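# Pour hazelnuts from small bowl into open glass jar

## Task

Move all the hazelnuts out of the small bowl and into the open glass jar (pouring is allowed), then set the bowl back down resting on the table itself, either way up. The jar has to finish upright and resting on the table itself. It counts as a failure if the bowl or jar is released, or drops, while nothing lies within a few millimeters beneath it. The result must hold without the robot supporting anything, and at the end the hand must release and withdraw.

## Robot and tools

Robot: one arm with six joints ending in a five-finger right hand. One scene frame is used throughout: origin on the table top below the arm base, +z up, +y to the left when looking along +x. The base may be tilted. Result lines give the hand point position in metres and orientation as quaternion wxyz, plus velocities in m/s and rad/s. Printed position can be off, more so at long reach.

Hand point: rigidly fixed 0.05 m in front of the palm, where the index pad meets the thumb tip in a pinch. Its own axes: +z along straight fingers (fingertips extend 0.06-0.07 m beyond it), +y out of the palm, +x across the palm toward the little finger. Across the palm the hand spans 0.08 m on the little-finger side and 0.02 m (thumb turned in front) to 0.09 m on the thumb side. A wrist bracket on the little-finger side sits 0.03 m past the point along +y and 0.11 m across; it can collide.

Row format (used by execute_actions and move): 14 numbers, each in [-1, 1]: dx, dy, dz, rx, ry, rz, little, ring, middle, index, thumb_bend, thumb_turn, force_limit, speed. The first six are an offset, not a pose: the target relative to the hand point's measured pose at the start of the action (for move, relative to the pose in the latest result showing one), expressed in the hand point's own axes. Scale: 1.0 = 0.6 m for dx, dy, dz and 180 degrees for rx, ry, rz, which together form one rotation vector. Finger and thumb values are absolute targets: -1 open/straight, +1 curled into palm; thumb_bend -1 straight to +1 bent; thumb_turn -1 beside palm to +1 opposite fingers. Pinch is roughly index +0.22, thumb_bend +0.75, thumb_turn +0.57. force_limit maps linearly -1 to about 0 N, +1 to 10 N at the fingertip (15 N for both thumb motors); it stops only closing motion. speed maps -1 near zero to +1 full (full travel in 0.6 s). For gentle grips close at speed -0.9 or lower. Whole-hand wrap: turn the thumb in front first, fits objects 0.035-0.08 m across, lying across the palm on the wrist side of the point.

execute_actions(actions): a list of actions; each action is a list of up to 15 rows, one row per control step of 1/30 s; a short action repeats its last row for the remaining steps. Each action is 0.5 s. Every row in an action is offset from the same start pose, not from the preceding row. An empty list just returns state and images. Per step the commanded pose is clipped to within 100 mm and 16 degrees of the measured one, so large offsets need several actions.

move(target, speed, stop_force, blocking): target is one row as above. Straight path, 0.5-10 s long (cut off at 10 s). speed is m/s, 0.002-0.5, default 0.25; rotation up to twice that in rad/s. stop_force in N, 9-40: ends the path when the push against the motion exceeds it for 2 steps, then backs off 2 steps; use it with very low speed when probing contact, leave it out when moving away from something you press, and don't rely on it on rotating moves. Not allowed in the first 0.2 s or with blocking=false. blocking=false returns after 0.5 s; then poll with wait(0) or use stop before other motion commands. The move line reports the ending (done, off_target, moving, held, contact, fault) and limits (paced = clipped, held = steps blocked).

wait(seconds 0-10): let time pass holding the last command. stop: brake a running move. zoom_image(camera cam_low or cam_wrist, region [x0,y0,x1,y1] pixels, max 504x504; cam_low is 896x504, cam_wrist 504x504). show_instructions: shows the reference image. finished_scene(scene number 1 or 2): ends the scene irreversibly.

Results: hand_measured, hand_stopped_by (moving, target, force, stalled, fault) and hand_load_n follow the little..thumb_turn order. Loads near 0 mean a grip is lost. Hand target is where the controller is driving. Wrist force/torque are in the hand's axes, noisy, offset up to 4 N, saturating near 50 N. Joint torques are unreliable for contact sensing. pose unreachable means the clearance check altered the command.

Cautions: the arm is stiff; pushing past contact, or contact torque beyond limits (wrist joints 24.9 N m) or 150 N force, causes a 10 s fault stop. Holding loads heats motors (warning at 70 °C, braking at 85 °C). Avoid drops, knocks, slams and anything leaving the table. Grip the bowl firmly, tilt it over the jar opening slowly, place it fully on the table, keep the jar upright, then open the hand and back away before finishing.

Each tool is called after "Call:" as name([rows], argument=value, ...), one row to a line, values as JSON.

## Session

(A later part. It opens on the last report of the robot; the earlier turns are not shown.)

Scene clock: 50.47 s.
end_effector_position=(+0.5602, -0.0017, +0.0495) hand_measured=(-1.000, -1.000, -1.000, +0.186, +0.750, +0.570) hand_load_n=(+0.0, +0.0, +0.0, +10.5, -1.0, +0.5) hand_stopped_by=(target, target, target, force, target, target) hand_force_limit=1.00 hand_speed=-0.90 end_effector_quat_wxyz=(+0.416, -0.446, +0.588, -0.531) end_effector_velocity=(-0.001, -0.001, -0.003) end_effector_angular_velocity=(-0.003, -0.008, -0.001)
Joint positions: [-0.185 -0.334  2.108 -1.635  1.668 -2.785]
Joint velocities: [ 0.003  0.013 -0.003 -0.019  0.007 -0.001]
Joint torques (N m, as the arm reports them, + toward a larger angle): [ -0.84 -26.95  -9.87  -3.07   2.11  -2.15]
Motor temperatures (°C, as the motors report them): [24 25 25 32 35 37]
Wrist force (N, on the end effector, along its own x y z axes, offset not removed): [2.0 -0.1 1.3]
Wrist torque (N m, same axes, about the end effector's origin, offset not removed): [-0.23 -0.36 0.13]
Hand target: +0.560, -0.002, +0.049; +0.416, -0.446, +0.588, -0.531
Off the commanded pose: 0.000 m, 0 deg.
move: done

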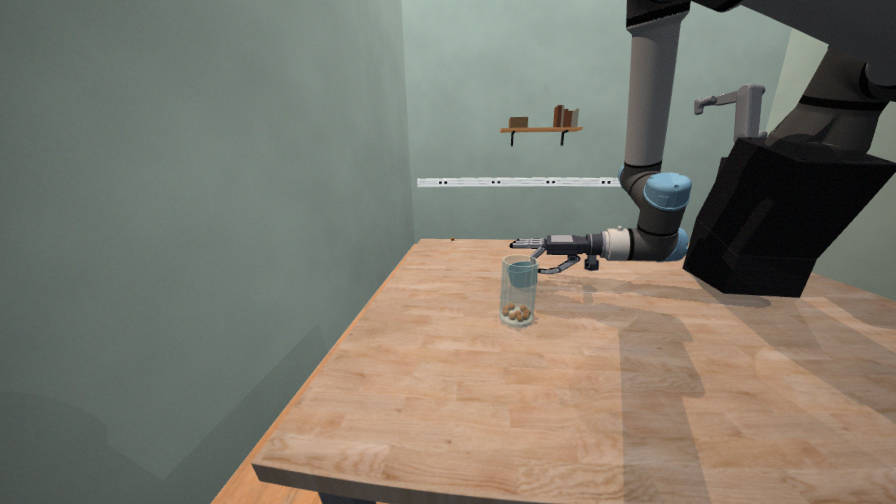

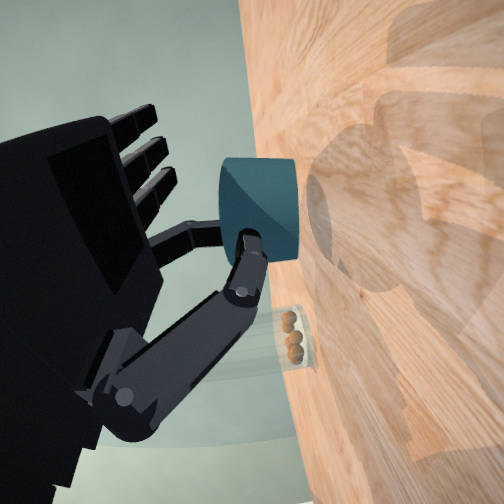

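Nut stayed near the edge. Place the bowl.

Call:
move(target=[0,0.02,0.002,0,0,0,-1,-1,-1,0.52,0.75,0.57,1,-0.9], speed=0.01)

Call:
move(target=[0,0.013,0,0,0,0,-1,-1,-1,0.174,0.75,0.57,1,-0.97], speed=0.008)

Call:
move(target=[0,0,0,0,0,0,-1,-1,-1,-0.15,0.6,0.57,1,-0.7])

Call:
move(target=[0,-0.13,-0.012,0,0,0,-1,-1,-1,-0.15,0.6,0.57,1,-0.7], speed=0.06)

Scene clock: 52.03 s.
end_effector_position=(+0.5604, -0.0015, +0.0376) hand_measured=(-1.000, -1.000, -1.000, +0.186, +0.750, +0.570) hand_load_n=(+0.0, +0.0, +0.0, +11.0, +0.0, +0.5) hand_stopped_by=(target, target, target, force, target, target) hand_force_limit=1.00 hand_speed=-0.90 end_effector_quat_wxyz=(+0.416, -0.446, +0.588, -0.531) end_effector_velocity=(+0.000, +0.000, -0.001) end_effector_angular_velocity=(+0.000, -0.001, -0.000)
Joint positions: [-0.172 -0.306  2.085 -1.641  1.68  -2.784]
Joint velocities: [ 0.002  0.003 -0.003 -0.     0.002  0.001]
Joint torques (N m, as the arm reports them, + toward a larger angle): [  0.16 -27.19  -7.91  -2.59   2.05   2.65]
Motor temperatures (°C, as the motors report them): [24 25 25 32 35 37]
Wrist force (N, on the end effector, along its own x y z axes, offset not removed): [-0.6 -0.8 -0.6]
Wrist torque (N m, same axes, about the end effector's origin, offset not removed): [-0.03 -0.03 -0.15]
Hand target: +0.560, -0.002, +0.037; +0.416, -0.446, +0.588, -0.531
Off the commanded pose: 0.000 m, 0 deg.
move: done

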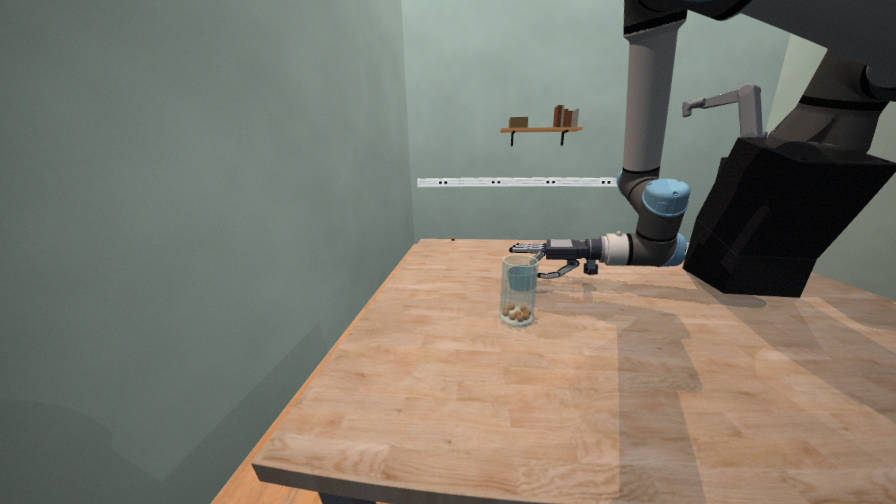

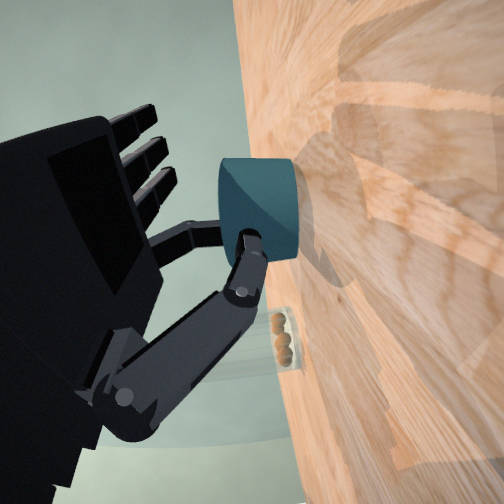

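Scene clock: 53.23 s.
end_effector_position=(+0.5597, -0.0012, +0.0300) hand_measured=(-1.000, -1.000, -1.000, +0.172, +0.748, +0.570) hand_load_n=(+0.0, +0.0, +0.0, +8.5, +2.0, +0.0) hand_stopped_by=(target, target, target, target, target, target) hand_force_limit=1.00 hand_speed=-0.97 end_effector_quat_wxyz=(+0.416, -0.446, +0.588, -0.531) end_effector_velocity=(+0.001, -0.000, -0.001) end_effector_angular_velocity=(-0.001, -0.002, -0.000)
Joint positions: [-0.164 -0.287  2.071 -1.645  1.689 -2.782]
Joint velocities: [ 0.001  0.004 -0.005 -0.001  0.002 -0.   ]
Joint torques (N m, as the arm reports them, + toward a larger angle): [  0.27 -26.37  -8.15  -2.66   2.15   2.38]
Motor temperatures (°C, as the motors report them): [24 25 25 32 35 37]
Wrist force (N, on the end effector, along its own x y z axes, offset not removed): [1.4 -1.3 0.4]
Wrist torque (N m, same axes, about the end effector's origin, offset not removed): [-0.18 -0.22 0.07]
Hand target: +0.560, -0.001, +0.030; +0.416, -0.446, +0.588, -0.531
Off the commanded pose: 0.000 m, 0 deg.
move: done

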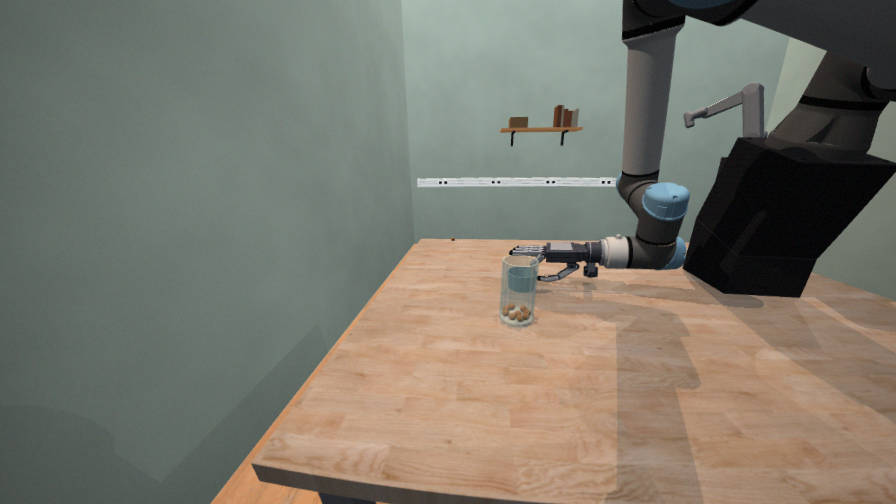

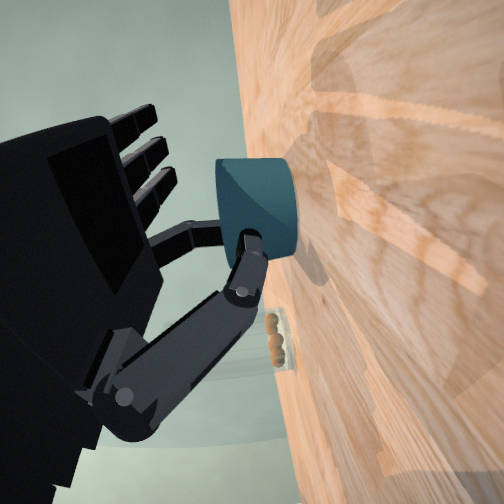

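Scene clock: 54.17 s.
end_effector_position=(+0.5597, -0.0012, +0.0300) hand_measured=(-1.000, -1.000, -1.000, -0.150, +0.600, +0.570) hand_load_n=(+0.0, +0.0, +0.0, +0.0, +0.0, +0.0) hand_stopped_by=(target, target, target, target, target, target) hand_force_limit=1.00 hand_speed=-0.70 end_effector_quat_wxyz=(+0.416, -0.446, +0.588, -0.531) end_effector_velocity=(-0.000, -0.000, +0.000) end_effector_angular_velocity=(-0.000, -0.000, +0.000)
Joint positions: [-0.164 -0.287  2.071 -1.645  1.689 -2.782]
Joint velocities: [-0.001 -0.     0.001 -0.001 -0.001 -0.   ]
Joint torques (N m, as the arm reports them, + toward a larger angle): [-12.12 -41.38  12.91  -1.3   -0.82   1.99]
Motor temperatures (°C, as the motors report them): [24 25 25 32 35 37]
Wrist force (N, on the end effector, along its own x y z axes, offset not removed): [-0.4 -0.2 0.8]
Wrist torque (N m, same axes, about the end effector's origin, offset not removed): [0.02 -0.04 -0.05]
Hand target: +0.560, -0.001, +0.030; +0.416, -0.446, +0.588, -0.531
Off the commanded pose: 0.000 m, 0 deg.
move: done

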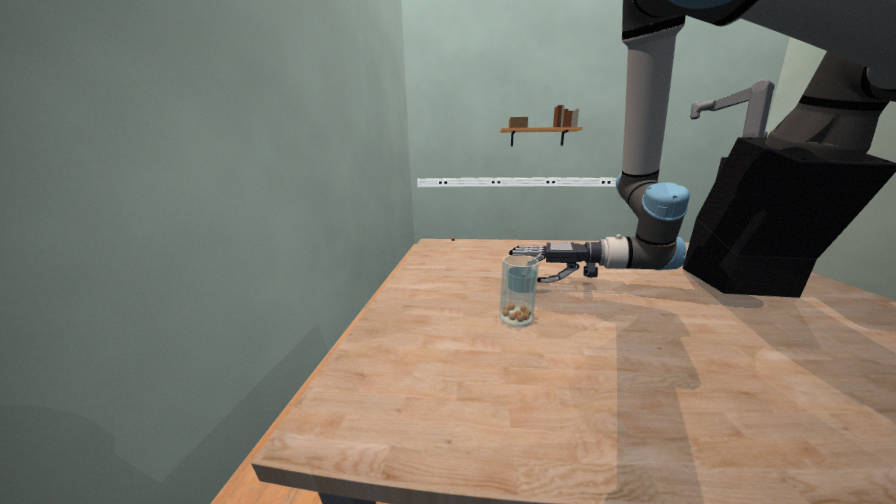

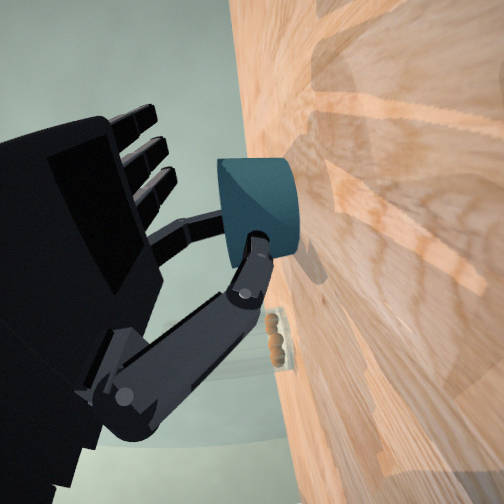

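Scene clock: 55.87 s.
end_effector_position=(+0.5594, -0.0023, +0.1081) hand_measured=(-1.000, -1.000, -1.000, -0.150, +0.600, +0.570) hand_load_n=(+0.0, +0.0, +0.0, +0.0, +0.0, +0.0) hand_stopped_by=(target, target, target, target, target, target) hand_force_limit=1.00 hand_speed=-0.70 end_effector_quat_wxyz=(+0.416, -0.446, +0.588, -0.531) end_effector_velocity=(-0.002, +0.001, +0.002) end_effector_angular_velocity=(+0.000, +0.003, -0.000)
Joint positions: [-0.25  -0.484  2.214 -1.592  1.604 -2.794]
Joint velocities: [-0.002 -0.006  0.007  0.003 -0.003 -0.001]
Joint torques (N m, as the arm reports them, + toward a larger angle): [-24.27 -41.18  13.37   0.34  -0.59  -2.37]
Motor temperatures (°C, as the motors report them): [24 25 25 32 35 37]
Wrist force (N, on the end effector, along its own x y z axes, offset not removed): [-0.4 -0.8 0.4]
Wrist torque (N m, same axes, about the end effector's origin, offset not removed): [-0.22 0.00 -0.04]
Hand target: +0.559, -0.002, +0.108; +0.416, -0.446, +0.588, -0.531
Off the commanded pose: 0.000 m, 0 deg.
move: done

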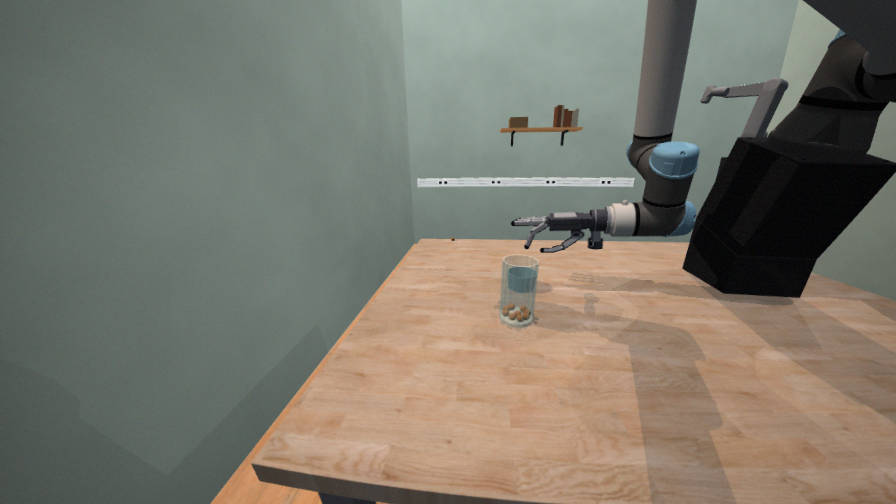

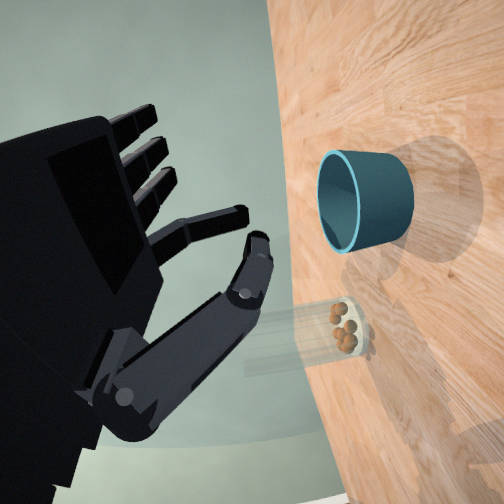

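Call:
move(target=[0.517,-0.043,0.377,-0.07,0.167,0.03,-1,-1,-1,-0.3,0.6,0.57,1,-0.7], speed=0.08)

Scene clock: 61.23 s.
end_effector_position=(+0.6999, -0.3602, +0.1085) hand_measured=(-1.000, -1.000, -1.000, -0.300, +0.600, +0.570) hand_load_n=(+0.0, +0.0, +0.0, +0.0, +0.0, +0.0) hand_stopped_by=(target, target, target, target, target, target) hand_force_limit=1.00 hand_speed=-0.70 end_effector_quat_wxyz=(+0.223, -0.308, +0.750, -0.542) end_effector_velocity=(+0.001, -0.001, -0.001) end_effector_angular_velocity=(+0.002, +0.002, -0.003)
Joint positions: [-0.641 -0.285  1.364 -0.561  1.653 -2.806]
Joint velocities: [-0.     0.004 -0.009  0.009  0.001  0.001]
Joint torques (N m, as the arm reports them, + toward a larger angle): [-27.77 -39.79 -25.35   0.97   1.95   2.35]
Motor temperatures (°C, as the motors report them): [24 25 25 32 35 37]
Wrist force (N, on the end effector, along its own x y z axes, offset not removed): [-0.9 -1.0 0.4]
Wrist torque (N m, same axes, about the end effector's origin, offset not removed): [-0.21 0.03 -0.06]
Hand target: +0.700, -0.360, +0.108; +0.223, -0.308, +0.750, -0.542
Off the commanded pose: 0.000 m, 0 deg.
move: done

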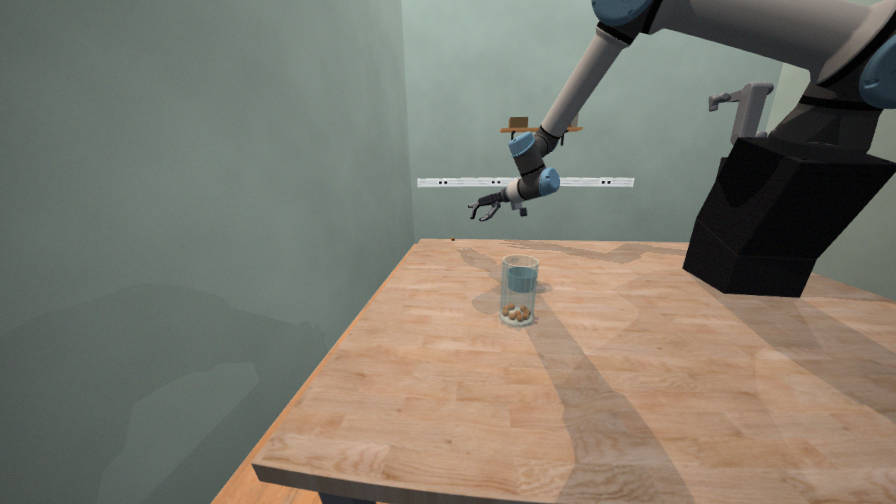

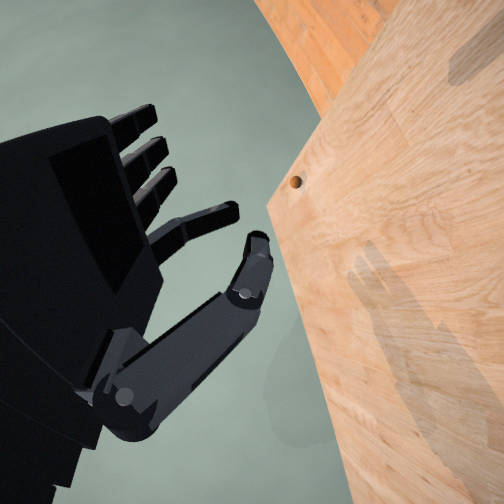

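Call:
move(target=[0.005,0.03,0.177,0,0,0,-1,-1,-1,-0.3,0.6,0.57,1,-0.7], speed=0.05)

Call:
zoom_image(camera="cam_low", region=[400, 190, 540, 270])

Scene clock: 63.93 s.
end_effector_position=(+0.7646, -0.4296, +0.0580) hand_measured=(-1.000, -1.000, -1.000, -0.300, +0.600, +0.570) hand_load_n=(+0.0, +0.0, +0.0, +0.0, +0.0, +0.0) hand_stopped_by=(target, target, target, target, target, target) hand_force_limit=1.00 hand_speed=-0.70 end_effector_quat_wxyz=(+0.223, -0.308, +0.750, -0.542) end_effector_velocity=(+0.000, -0.001, -0.002) end_effector_angular_velocity=(+0.000, +0.003, -0.001)
Joint positions: [-0.649 -0.019  0.899 -0.362  1.645 -2.81 ]
Joint velocities: [-0.     0.006 -0.011  0.007 -0.    -0.002]
Joint torques (N m, as the arm reports them, + toward a larger angle): [-29.25 -44.86 -27.4    1.18  -0.61  -2.28]
Motor temperatures (°C, as the motors report them): [24 25 25 32 35 37]
Wrist force (N, on the end effector, along its own x y z axes, offset not removed): [-0.8 -0.4 1.6]
Wrist torque (N m, same axes, about the end effector's origin, offset not removed): [-0.19 0.03 -0.09]
Hand target: +0.765, -0.430, +0.058; +0.223, -0.308, +0.750, -0.542
Off the commanded pose: 0.000 m, 0 deg.
move: done

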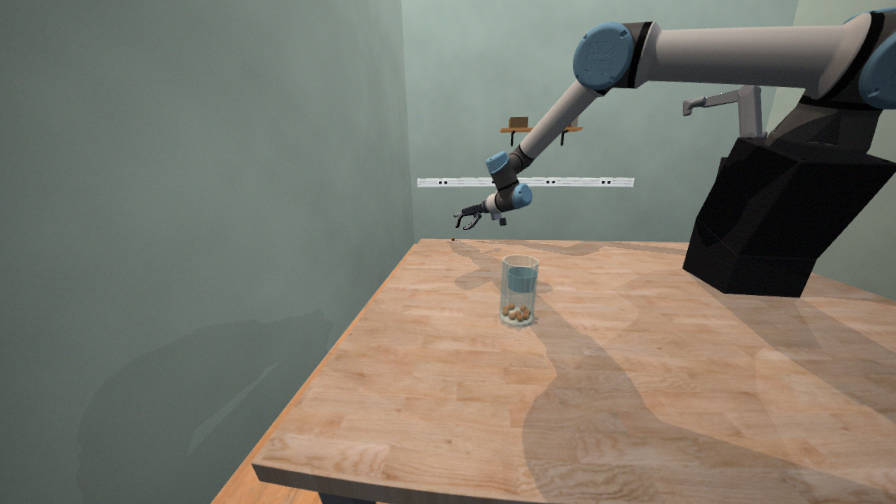

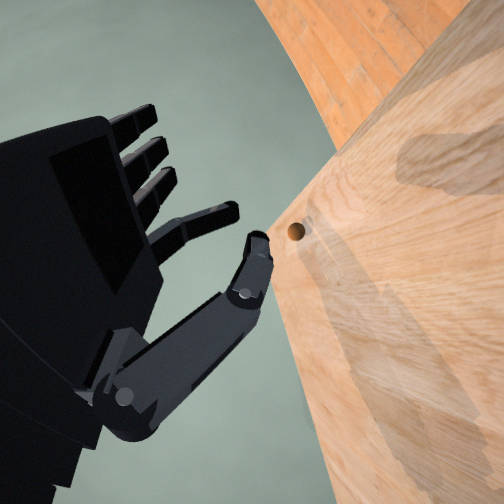

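Region (400, 190, 540, 270) of cam_low's 896x504 image, scaled by 3.600, with more detail than that image has; it fills the top 288 rows of this view, and the rest is white.

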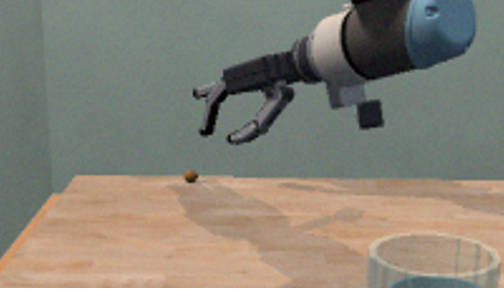

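Call:
move(target=[-0.025,0.019,0.024,0,0,0,-1,-1,-1,-0.3,0.6,0.57,1,-0.7], speed=0.03)

Call:
zoom_image(camera="cam_low", region=[400, 190, 540, 270])

Scene clock: 65.23 s.
end_effector_position=(+0.7822, -0.4262, +0.0428) hand_measured=(-1.000, -1.000, -1.000, -0.300, +0.600, +0.570) hand_load_n=(+0.0, +0.0, +0.0, +0.0, +0.0, +0.0) hand_stopped_by=(target, target, target, target, target, target) hand_force_limit=1.00 hand_speed=-0.70 end_effector_quat_wxyz=(+0.223, -0.308, +0.750, -0.542) end_effector_velocity=(+0.002, -0.000, -0.002) end_effector_angular_velocity=(+0.001, -0.000, -0.000)
Joint positions: [-0.623  0.041  0.79  -0.312  1.668 -2.797]
Joint velocities: [ 0.002  0.008 -0.014  0.006  0.002  0.002]
Joint torques (N m, as the arm reports them, + toward a larger angle): [ -6.79 -47.92 -27.99   1.4    1.79   2.53]
Motor temperatures (°C, as the motors report them): [24 25 25 32 35 37]
Wrist force (N, on the end effector, along its own x y z axes, offset not removed): [0.0 -1.1 2.6]
Wrist torque (N m, same axes, about the end effector's origin, offset not removed): [-0.32 -0.13 -0.08]
Hand target: +0.782, -0.426, +0.043; +0.223, -0.308, +0.750, -0.542
Off the commanded pose: 0.000 m, 0 deg.
move: done

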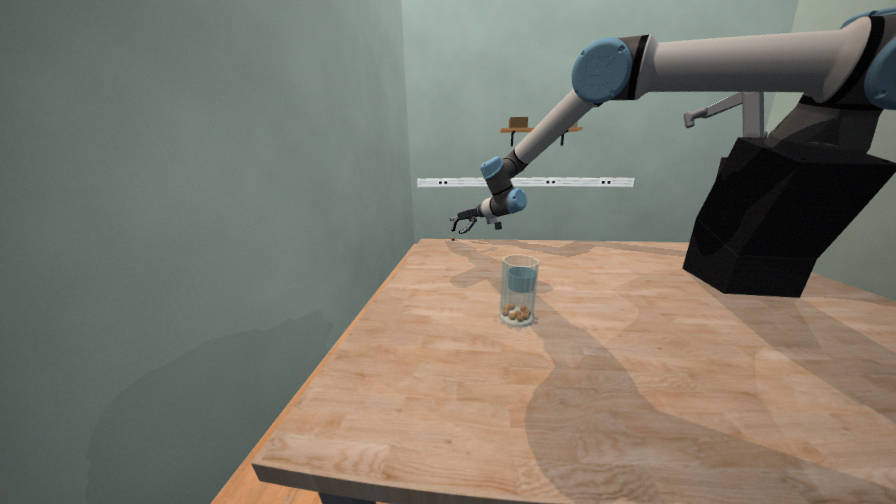

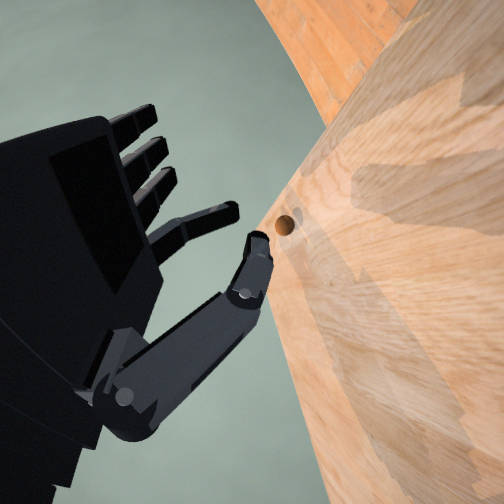

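Region (400, 190, 540, 270) of cam_low's 896x504 image, scaled by 3.600, with more detail than that image has; it fills the top 288 rows of this view, and the rest is white.

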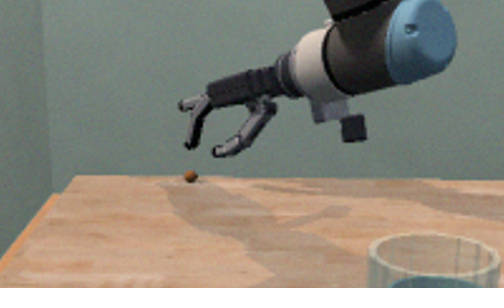

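Call:
move(target=[-0.017,0.007,0.02,0,0,0,-1,-1,-1,-0.3,0.6,0.57,1,-0.7], speed=0.02)

Call:
zoom_image(camera="cam_low", region=[420, 205, 500, 250])

Call:
zoom_image(camera="cam_wrist", region=[170, 150, 350, 300])

Scene clock: 66.57 s.
end_effector_position=(+0.7963, -0.4262, +0.0352) hand_measured=(-1.000, -1.000, -1.000, -0.300, +0.600, +0.570) hand_load_n=(+0.0, +0.0, +0.0, +0.0, +0.0, +0.0) hand_stopped_by=(target, target, target, target, target, target) hand_force_limit=1.00 hand_speed=-0.70 end_effector_quat_wxyz=(+0.223, -0.308, +0.750, -0.542) end_effector_velocity=(+0.002, +0.000, -0.001) end_effector_angular_velocity=(+0.001, +0.001, -0.000)
Joint positions: [-0.608  0.089  0.691 -0.261  1.68  -2.79 ]
Joint velocities: [ 0.003  0.008 -0.016  0.01   0.002  0.001]
Joint torques (N m, as the arm reports them, + toward a larger angle): [ -7.74 -46.6  -27.14   1.26   2.11   2.3 ]
Motor temperatures (°C, as the motors report them): [24 25 25 32 35 37]
Wrist force (N, on the end effector, along its own x y z axes, offset not removed): [0.9 0.8 1.9]
Wrist torque (N m, same axes, about the end effector's origin, offset not removed): [-0.08 -0.27 0.08]
Hand target: +0.796, -0.426, +0.035; +0.223, -0.308, +0.750, -0.542
Off the commanded pose: 0.000 m, 0 deg.
move: done

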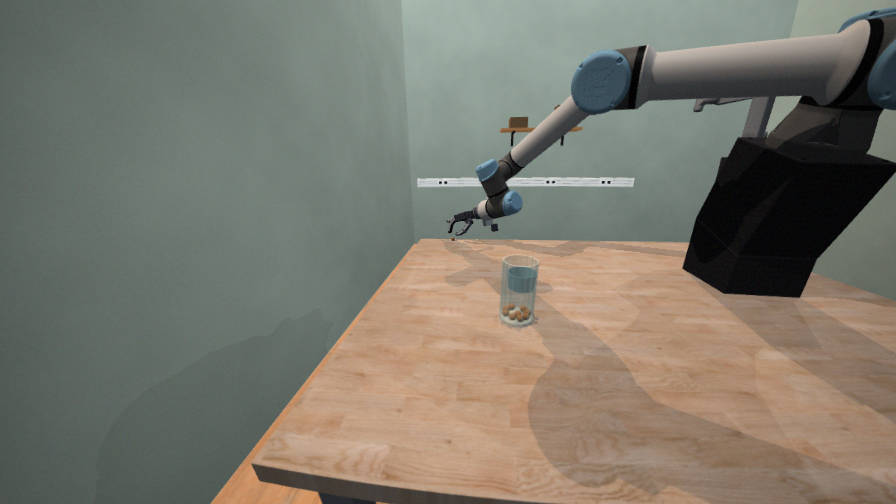

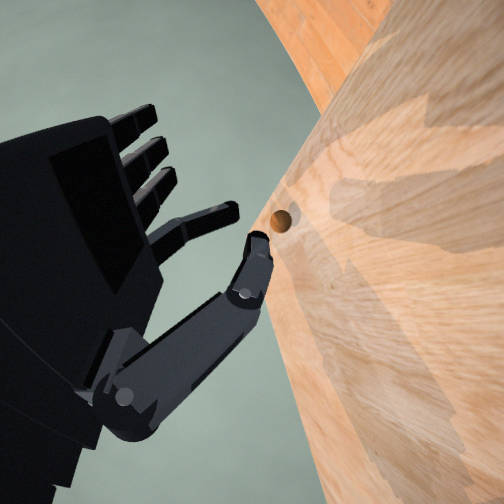

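Region (420, 205, 500, 250) of cam_low's 896x504 image, scaled by 6.300, with more detail than that image has; it fills the top 284 rows of this view, and the rest is white.

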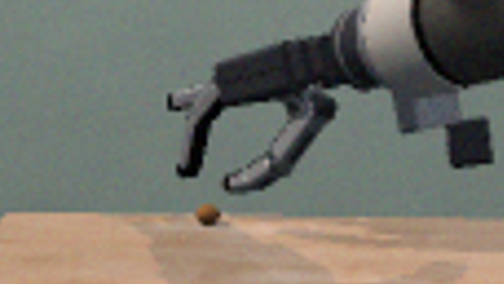

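Region (170, 150, 350, 300) of cam_wrist's 504x504 image, scaled by 2.800, with more detail than that image has.

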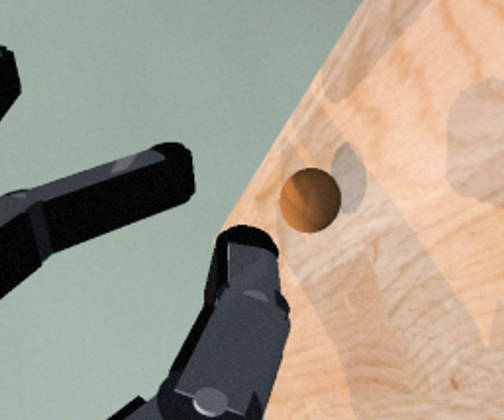

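Straddling. Descend 18 mm.

Call:
move(target=[0,0.0285,0.0095,0,0,0,-1,-1,-1,-0.3,0.6,0.57,1,-0.7], speed=0.01)

Call:
zoom_image(camera="cam_low", region=[420, 205, 500, 250])

Call:
zoom_image(camera="cam_wrist", region=[170, 150, 350, 300])

Scene clock: 68.70 s.
end_effector_position=(+0.7963, -0.4262, +0.0173) hand_measured=(-1.000, -1.000, -1.000, -0.300, +0.600, +0.570) hand_load_n=(+0.0, +0.0, +0.0, +0.0, +0.0, +0.0) hand_stopped_by=(target, target, target, target, target, target) hand_force_limit=1.00 hand_speed=-0.70 end_effector_quat_wxyz=(+0.223, -0.308, +0.750, -0.542) end_effector_velocity=(-0.000, +0.001, -0.003) end_effector_angular_velocity=(+0.001, +0.002, +0.001)
Joint positions: [-0.6    0.131  0.648 -0.258  1.687 -2.786]
Joint velocities: [ 0.002  0.005 -0.004  0.001  0.001  0.   ]
Joint torques (N m, as the arm reports them, + toward a larger angle): [ -6.57 -46.7  -29.22   1.27   1.96   2.41]
Motor temperatures (°C, as the motors report them): [24 25 25 32 35 37]
Wrist force (N, on the end effector, along its own x y z axes, offset not removed): [-0.3 -0.3 1.0]
Wrist torque (N m, same axes, about the end effector's origin, offset not removed): [-0.13 -0.03 0.08]
Hand target: +0.796, -0.426, +0.017; +0.223, -0.308, +0.750, -0.542
Off the commanded pose: 0.000 m, 0 deg.
move: done

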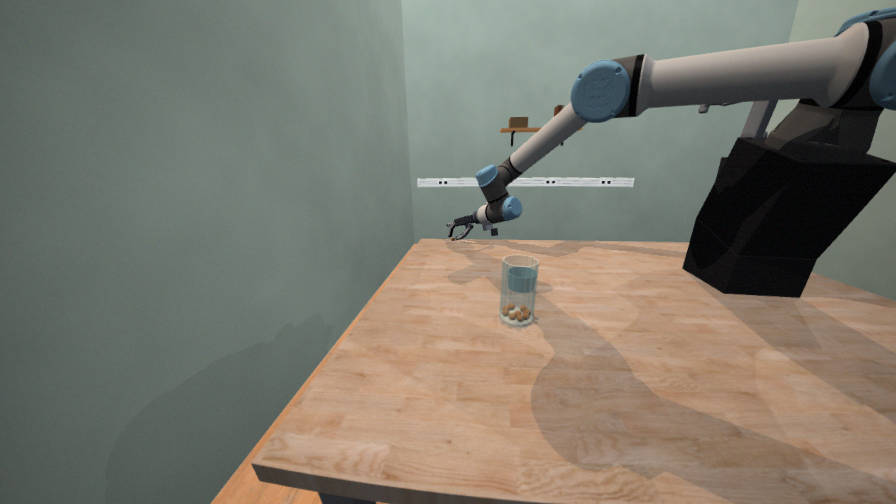

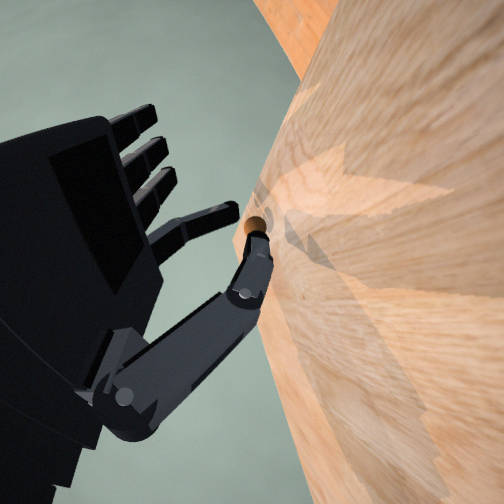

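Region (420, 205, 500, 250) of cam_low's 896x504 image, scaled by 6.300, with more detail than that image has; it fills the top 284 rows of this view, and the rest is white.

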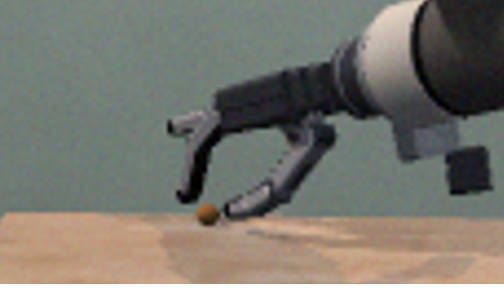

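Region (170, 150, 350, 300) of cam_wrist's 504x504 image, scaled by 2.800, with more detail than that image has.

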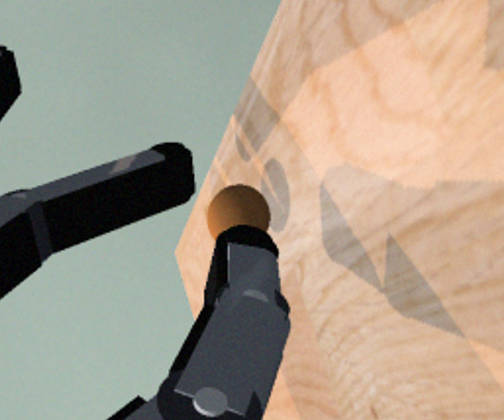

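Call:
move(target=[0,0.011,0.0,0,0,0,-1,-1,-1,-0.3,0.72,0.57,1,-0.7], speed=0.006)

Call:
zoom_image(camera="cam_low", region=[420, 205, 500, 250])

Call:
move(target=[0,0,0,0,0,0,-1,-1,-1,0.2,0.72,0.57,-0.2,-0.9])

Call:
zoom_image(camera="cam_wrist", region=[170, 150, 350, 300])

Scene clock: 70.20 s.
end_effector_position=(+0.7949, -0.4247, +0.0112) hand_measured=(-1.000, -1.000, -1.000, -0.300, +0.720, +0.570) hand_load_n=(+0.0, +0.0, +0.0, +0.0, +0.0, +0.0) hand_stopped_by=(target, target, target, target, target, target) hand_force_limit=1.00 hand_speed=-0.70 end_effector_quat_wxyz=(+0.223, -0.308, +0.750, -0.542) end_effector_velocity=(-0.000, -0.000, -0.000) end_effector_angular_velocity=(-0.000, -0.000, -0.001)
Joint positions: [-0.597  0.139  0.646 -0.265  1.69  -2.784]
Joint velocities: [-0.     0.001 -0.001 -0.     0.     0.   ]
Joint torques (N m, as the arm reports them, + toward a larger angle): [ -6.48 -46.29 -29.01  -1.93   1.94   2.44]
Motor temperatures (°C, as the motors report them): [24 25 25 32 35 37]
Wrist force (N, on the end effector, along its own x y z axes, offset not removed): [0.8 0.1 0.6]
Wrist torque (N m, same axes, about the end effector's origin, offset not removed): [-0.01 -0.13 0.02]
Hand target: +0.795, -0.425, +0.011; +0.223, -0.308, +0.750, -0.542
Off the commanded pose: 0.000 m, 0 deg.
move: done

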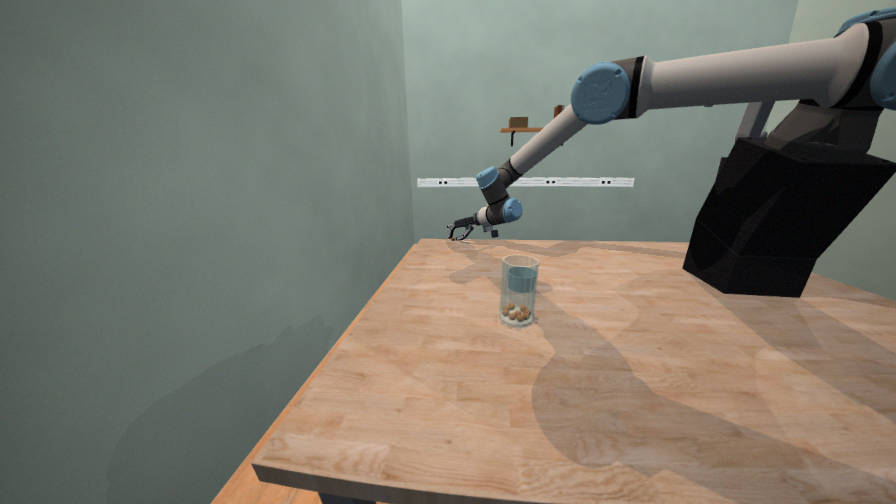

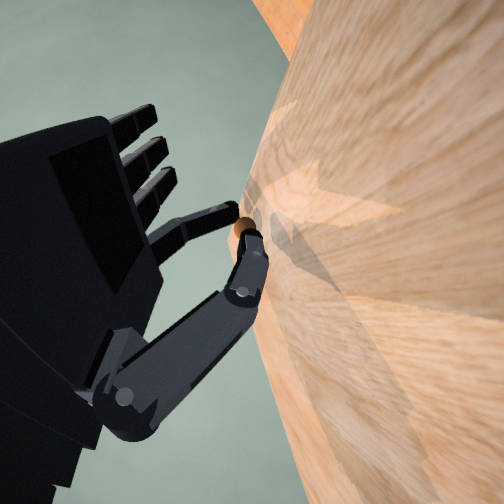

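Region (420, 205, 500, 250) of cam_low's 896x504 image, scaled by 6.300, with more detail than that image has; it fills the top 284 rows of this view, and the rest is white.

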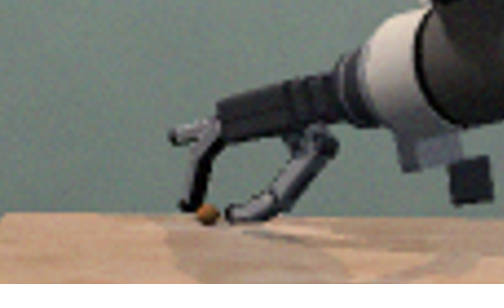

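Scene clock: 71.80 s.
end_effector_position=(+0.7949, -0.4247, +0.0113) hand_measured=(-1.000, -1.000, -1.000, -0.074, +0.720, +0.570) hand_load_n=(+0.0, +0.0, +0.0, +4.0, +0.0, +0.0) hand_stopped_by=(target, target, target, force, target, target) hand_force_limit=-0.20 hand_speed=-0.90 end_effector_quat_wxyz=(+0.223, -0.308, +0.750, -0.542) end_effector_velocity=(+0.000, +0.000, -0.000) end_effector_angular_velocity=(-0.001, -0.000, +0.000)
Joint positions: [-0.597  0.139  0.646 -0.265  1.69  -2.784]
Joint velocities: [ 0.001  0.001 -0.002  0.     0.001 -0.   ]
Joint torques (N m, as the arm reports them, + toward a larger angle): [-13.89 -51.47 -21.47   0.98   0.4    1.57]
Motor temperatures (°C, as the motors report them): [24 25 25 32 35 37]
Wrist force (N, on the end effector, along its own x y z axes, offset not removed): [-0.3 -6.4 2.5]
Wrist torque (N m, same axes, about the end effector's origin, offset not removed): [0.14 -0.06 0.04]
Hand target: +0.795, -0.425, +0.011; +0.223, -0.308, +0.750, -0.542
Off the commanded pose: 0.000 m, 0 deg.
move: done

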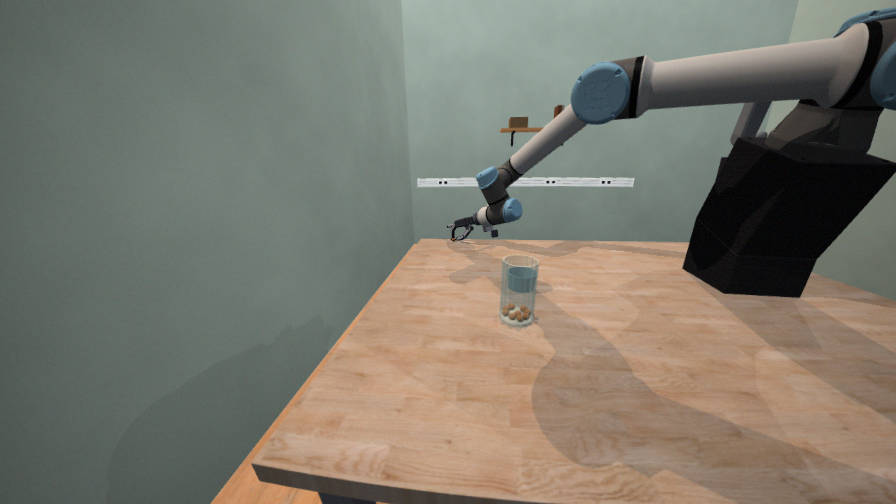

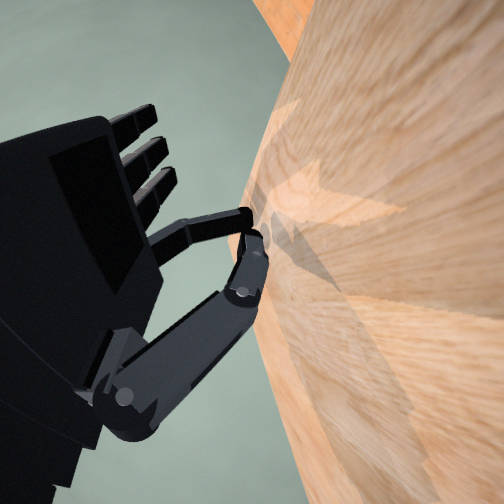

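Region (170, 150, 350, 300) of cam_wrist's 504x504 image, scaled by 2.800, with more detail than that image has.

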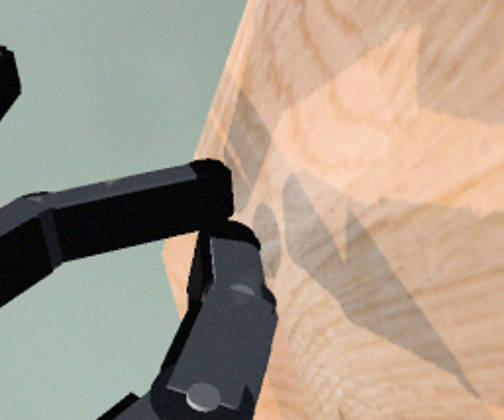

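Call:
move(target=[0,0,0,0,0,0,-1,-1,-1,-0.5,0.72,0.57,-0.2,-0.8])

Call:
move(target=[-0.02,-0.004,0,0,0,0,-1,-1,-1,-0.5,0.72,0.57,-0.2,-0.8], speed=0.008)

Call:
zoom_image(camera="cam_low", region=[420, 205, 500, 250])

Call:
zoom_image(camera="cam_wrist", region=[170, 150, 350, 300])

Scene clock: 73.57 s.
end_effector_position=(+0.7949, -0.4247, +0.0112) hand_measured=(-1.000, -1.000, -1.000, -0.500, +0.720, +0.570) hand_load_n=(+0.0, +0.0, +0.0, +0.0, +0.0, +0.0) hand_stopped_by=(target, target, target, target, target, target) hand_force_limit=-0.20 hand_speed=-0.80 end_effector_quat_wxyz=(+0.223, -0.308, +0.750, -0.542) end_effector_velocity=(+0.001, +0.000, +0.000) end_effector_angular_velocity=(-0.000, -0.001, +0.001)
Joint positions: [-0.597  0.139  0.646 -0.265  1.69  -2.784]
Joint velocities: [ 0.001 -0.    -0.001  0.    -0.    -0.   ]
Joint torques (N m, as the arm reports them, + toward a larger angle): [-13.88 -48.55 -21.1   -1.72   0.27   1.51]
Motor temperatures (°C, as the motors report them): [24 25 25 32 35 37]
Wrist force (N, on the end effector, along its own x y z axes, offset not removed): [0.7 0.1 0.4]
Wrist torque (N m, same axes, about the end effector's origin, offset not removed): [-0.06 -0.16 0.06]
Hand target: +0.795, -0.425, +0.011; +0.223, -0.308, +0.750, -0.542
Off the commanded pose: 0.000 m, 0 deg.
move: done

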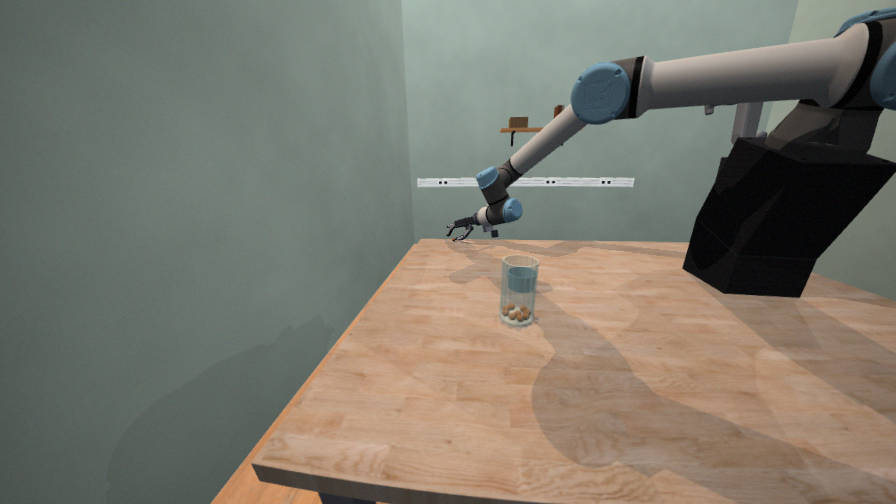

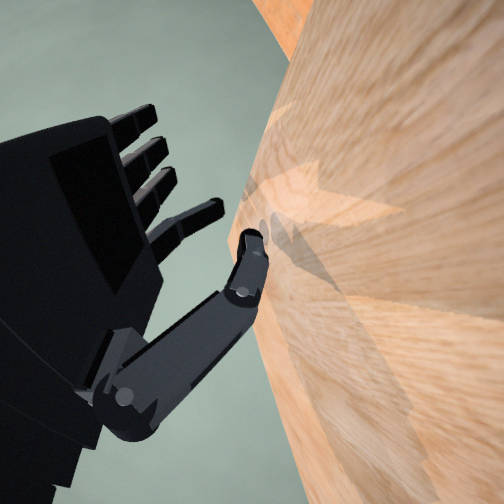

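Scene clock: 75.30 s.
end_effector_position=(+0.8038, -0.4169, +0.0135) hand_measured=(-1.000, -1.000, -1.000, -0.500, +0.720, +0.570) hand_load_n=(+0.0, +0.0, +0.0, +0.0, +0.0, +0.0) hand_stopped_by=(target, target, target, target, target, target) hand_force_limit=-0.20 hand_speed=-0.80 end_effector_quat_wxyz=(+0.223, -0.308, +0.750, -0.542) end_effector_velocity=(+0.001, +0.000, +0.001) end_effector_angular_velocity=(-0.000, -0.000, -0.001)
Joint positions: [-0.581  0.144  0.616 -0.239  1.704 -2.776]
Joint velocities: [ 0.002  0.    -0.005  0.004  0.003  0.001]
Joint torques (N m, as the arm reports them, + toward a larger angle): [ -6.08 -46.69 -27.49   1.04   2.03   2.43]
Motor temperatures (°C, as the motors report them): [24 25 25 32 35 37]
Wrist force (N, on the end effector, along its own x y z axes, offset not removed): [0.5 0.8 0.8]
Wrist torque (N m, same axes, about the end effector's origin, offset not removed): [0.10 -0.10 0.05]
Hand target: +0.804, -0.417, +0.014; +0.223, -0.308, +0.750, -0.542
Off the commanded pose: 0.000 m, 0 deg.
move: done

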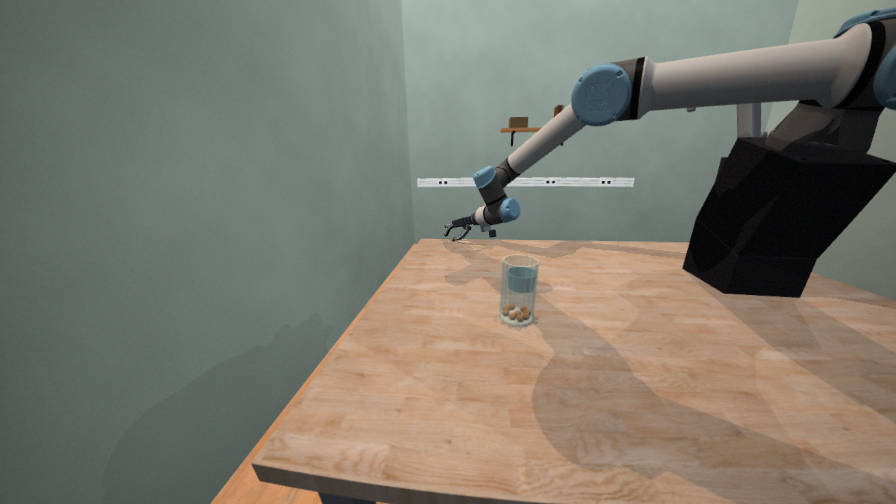

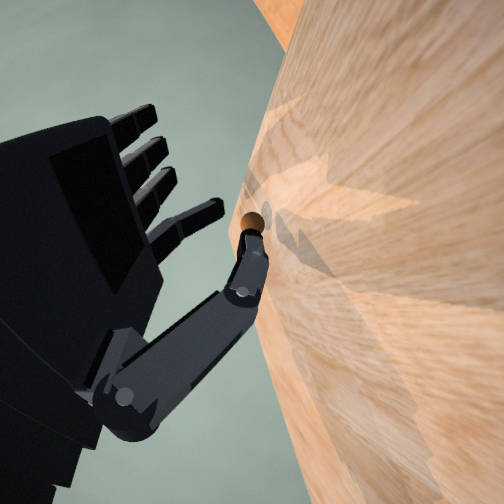

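Region (420, 205, 500, 250) of cam_low's 896x504 image, scaled by 6.300, with more detail than that image has; it fills the top 284 rows of this view, and the rest is white.

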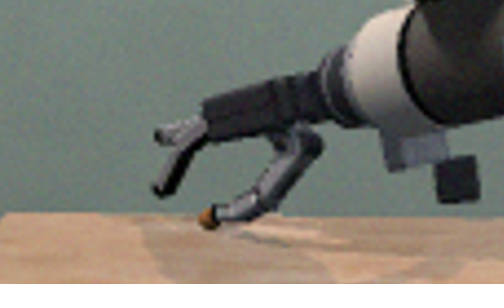

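Region (170, 150, 350, 300) of cam_wrist's 504x504 image, scaled by 2.800, with more detail than that image has.

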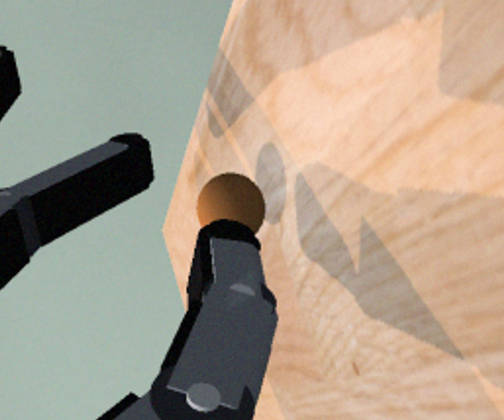

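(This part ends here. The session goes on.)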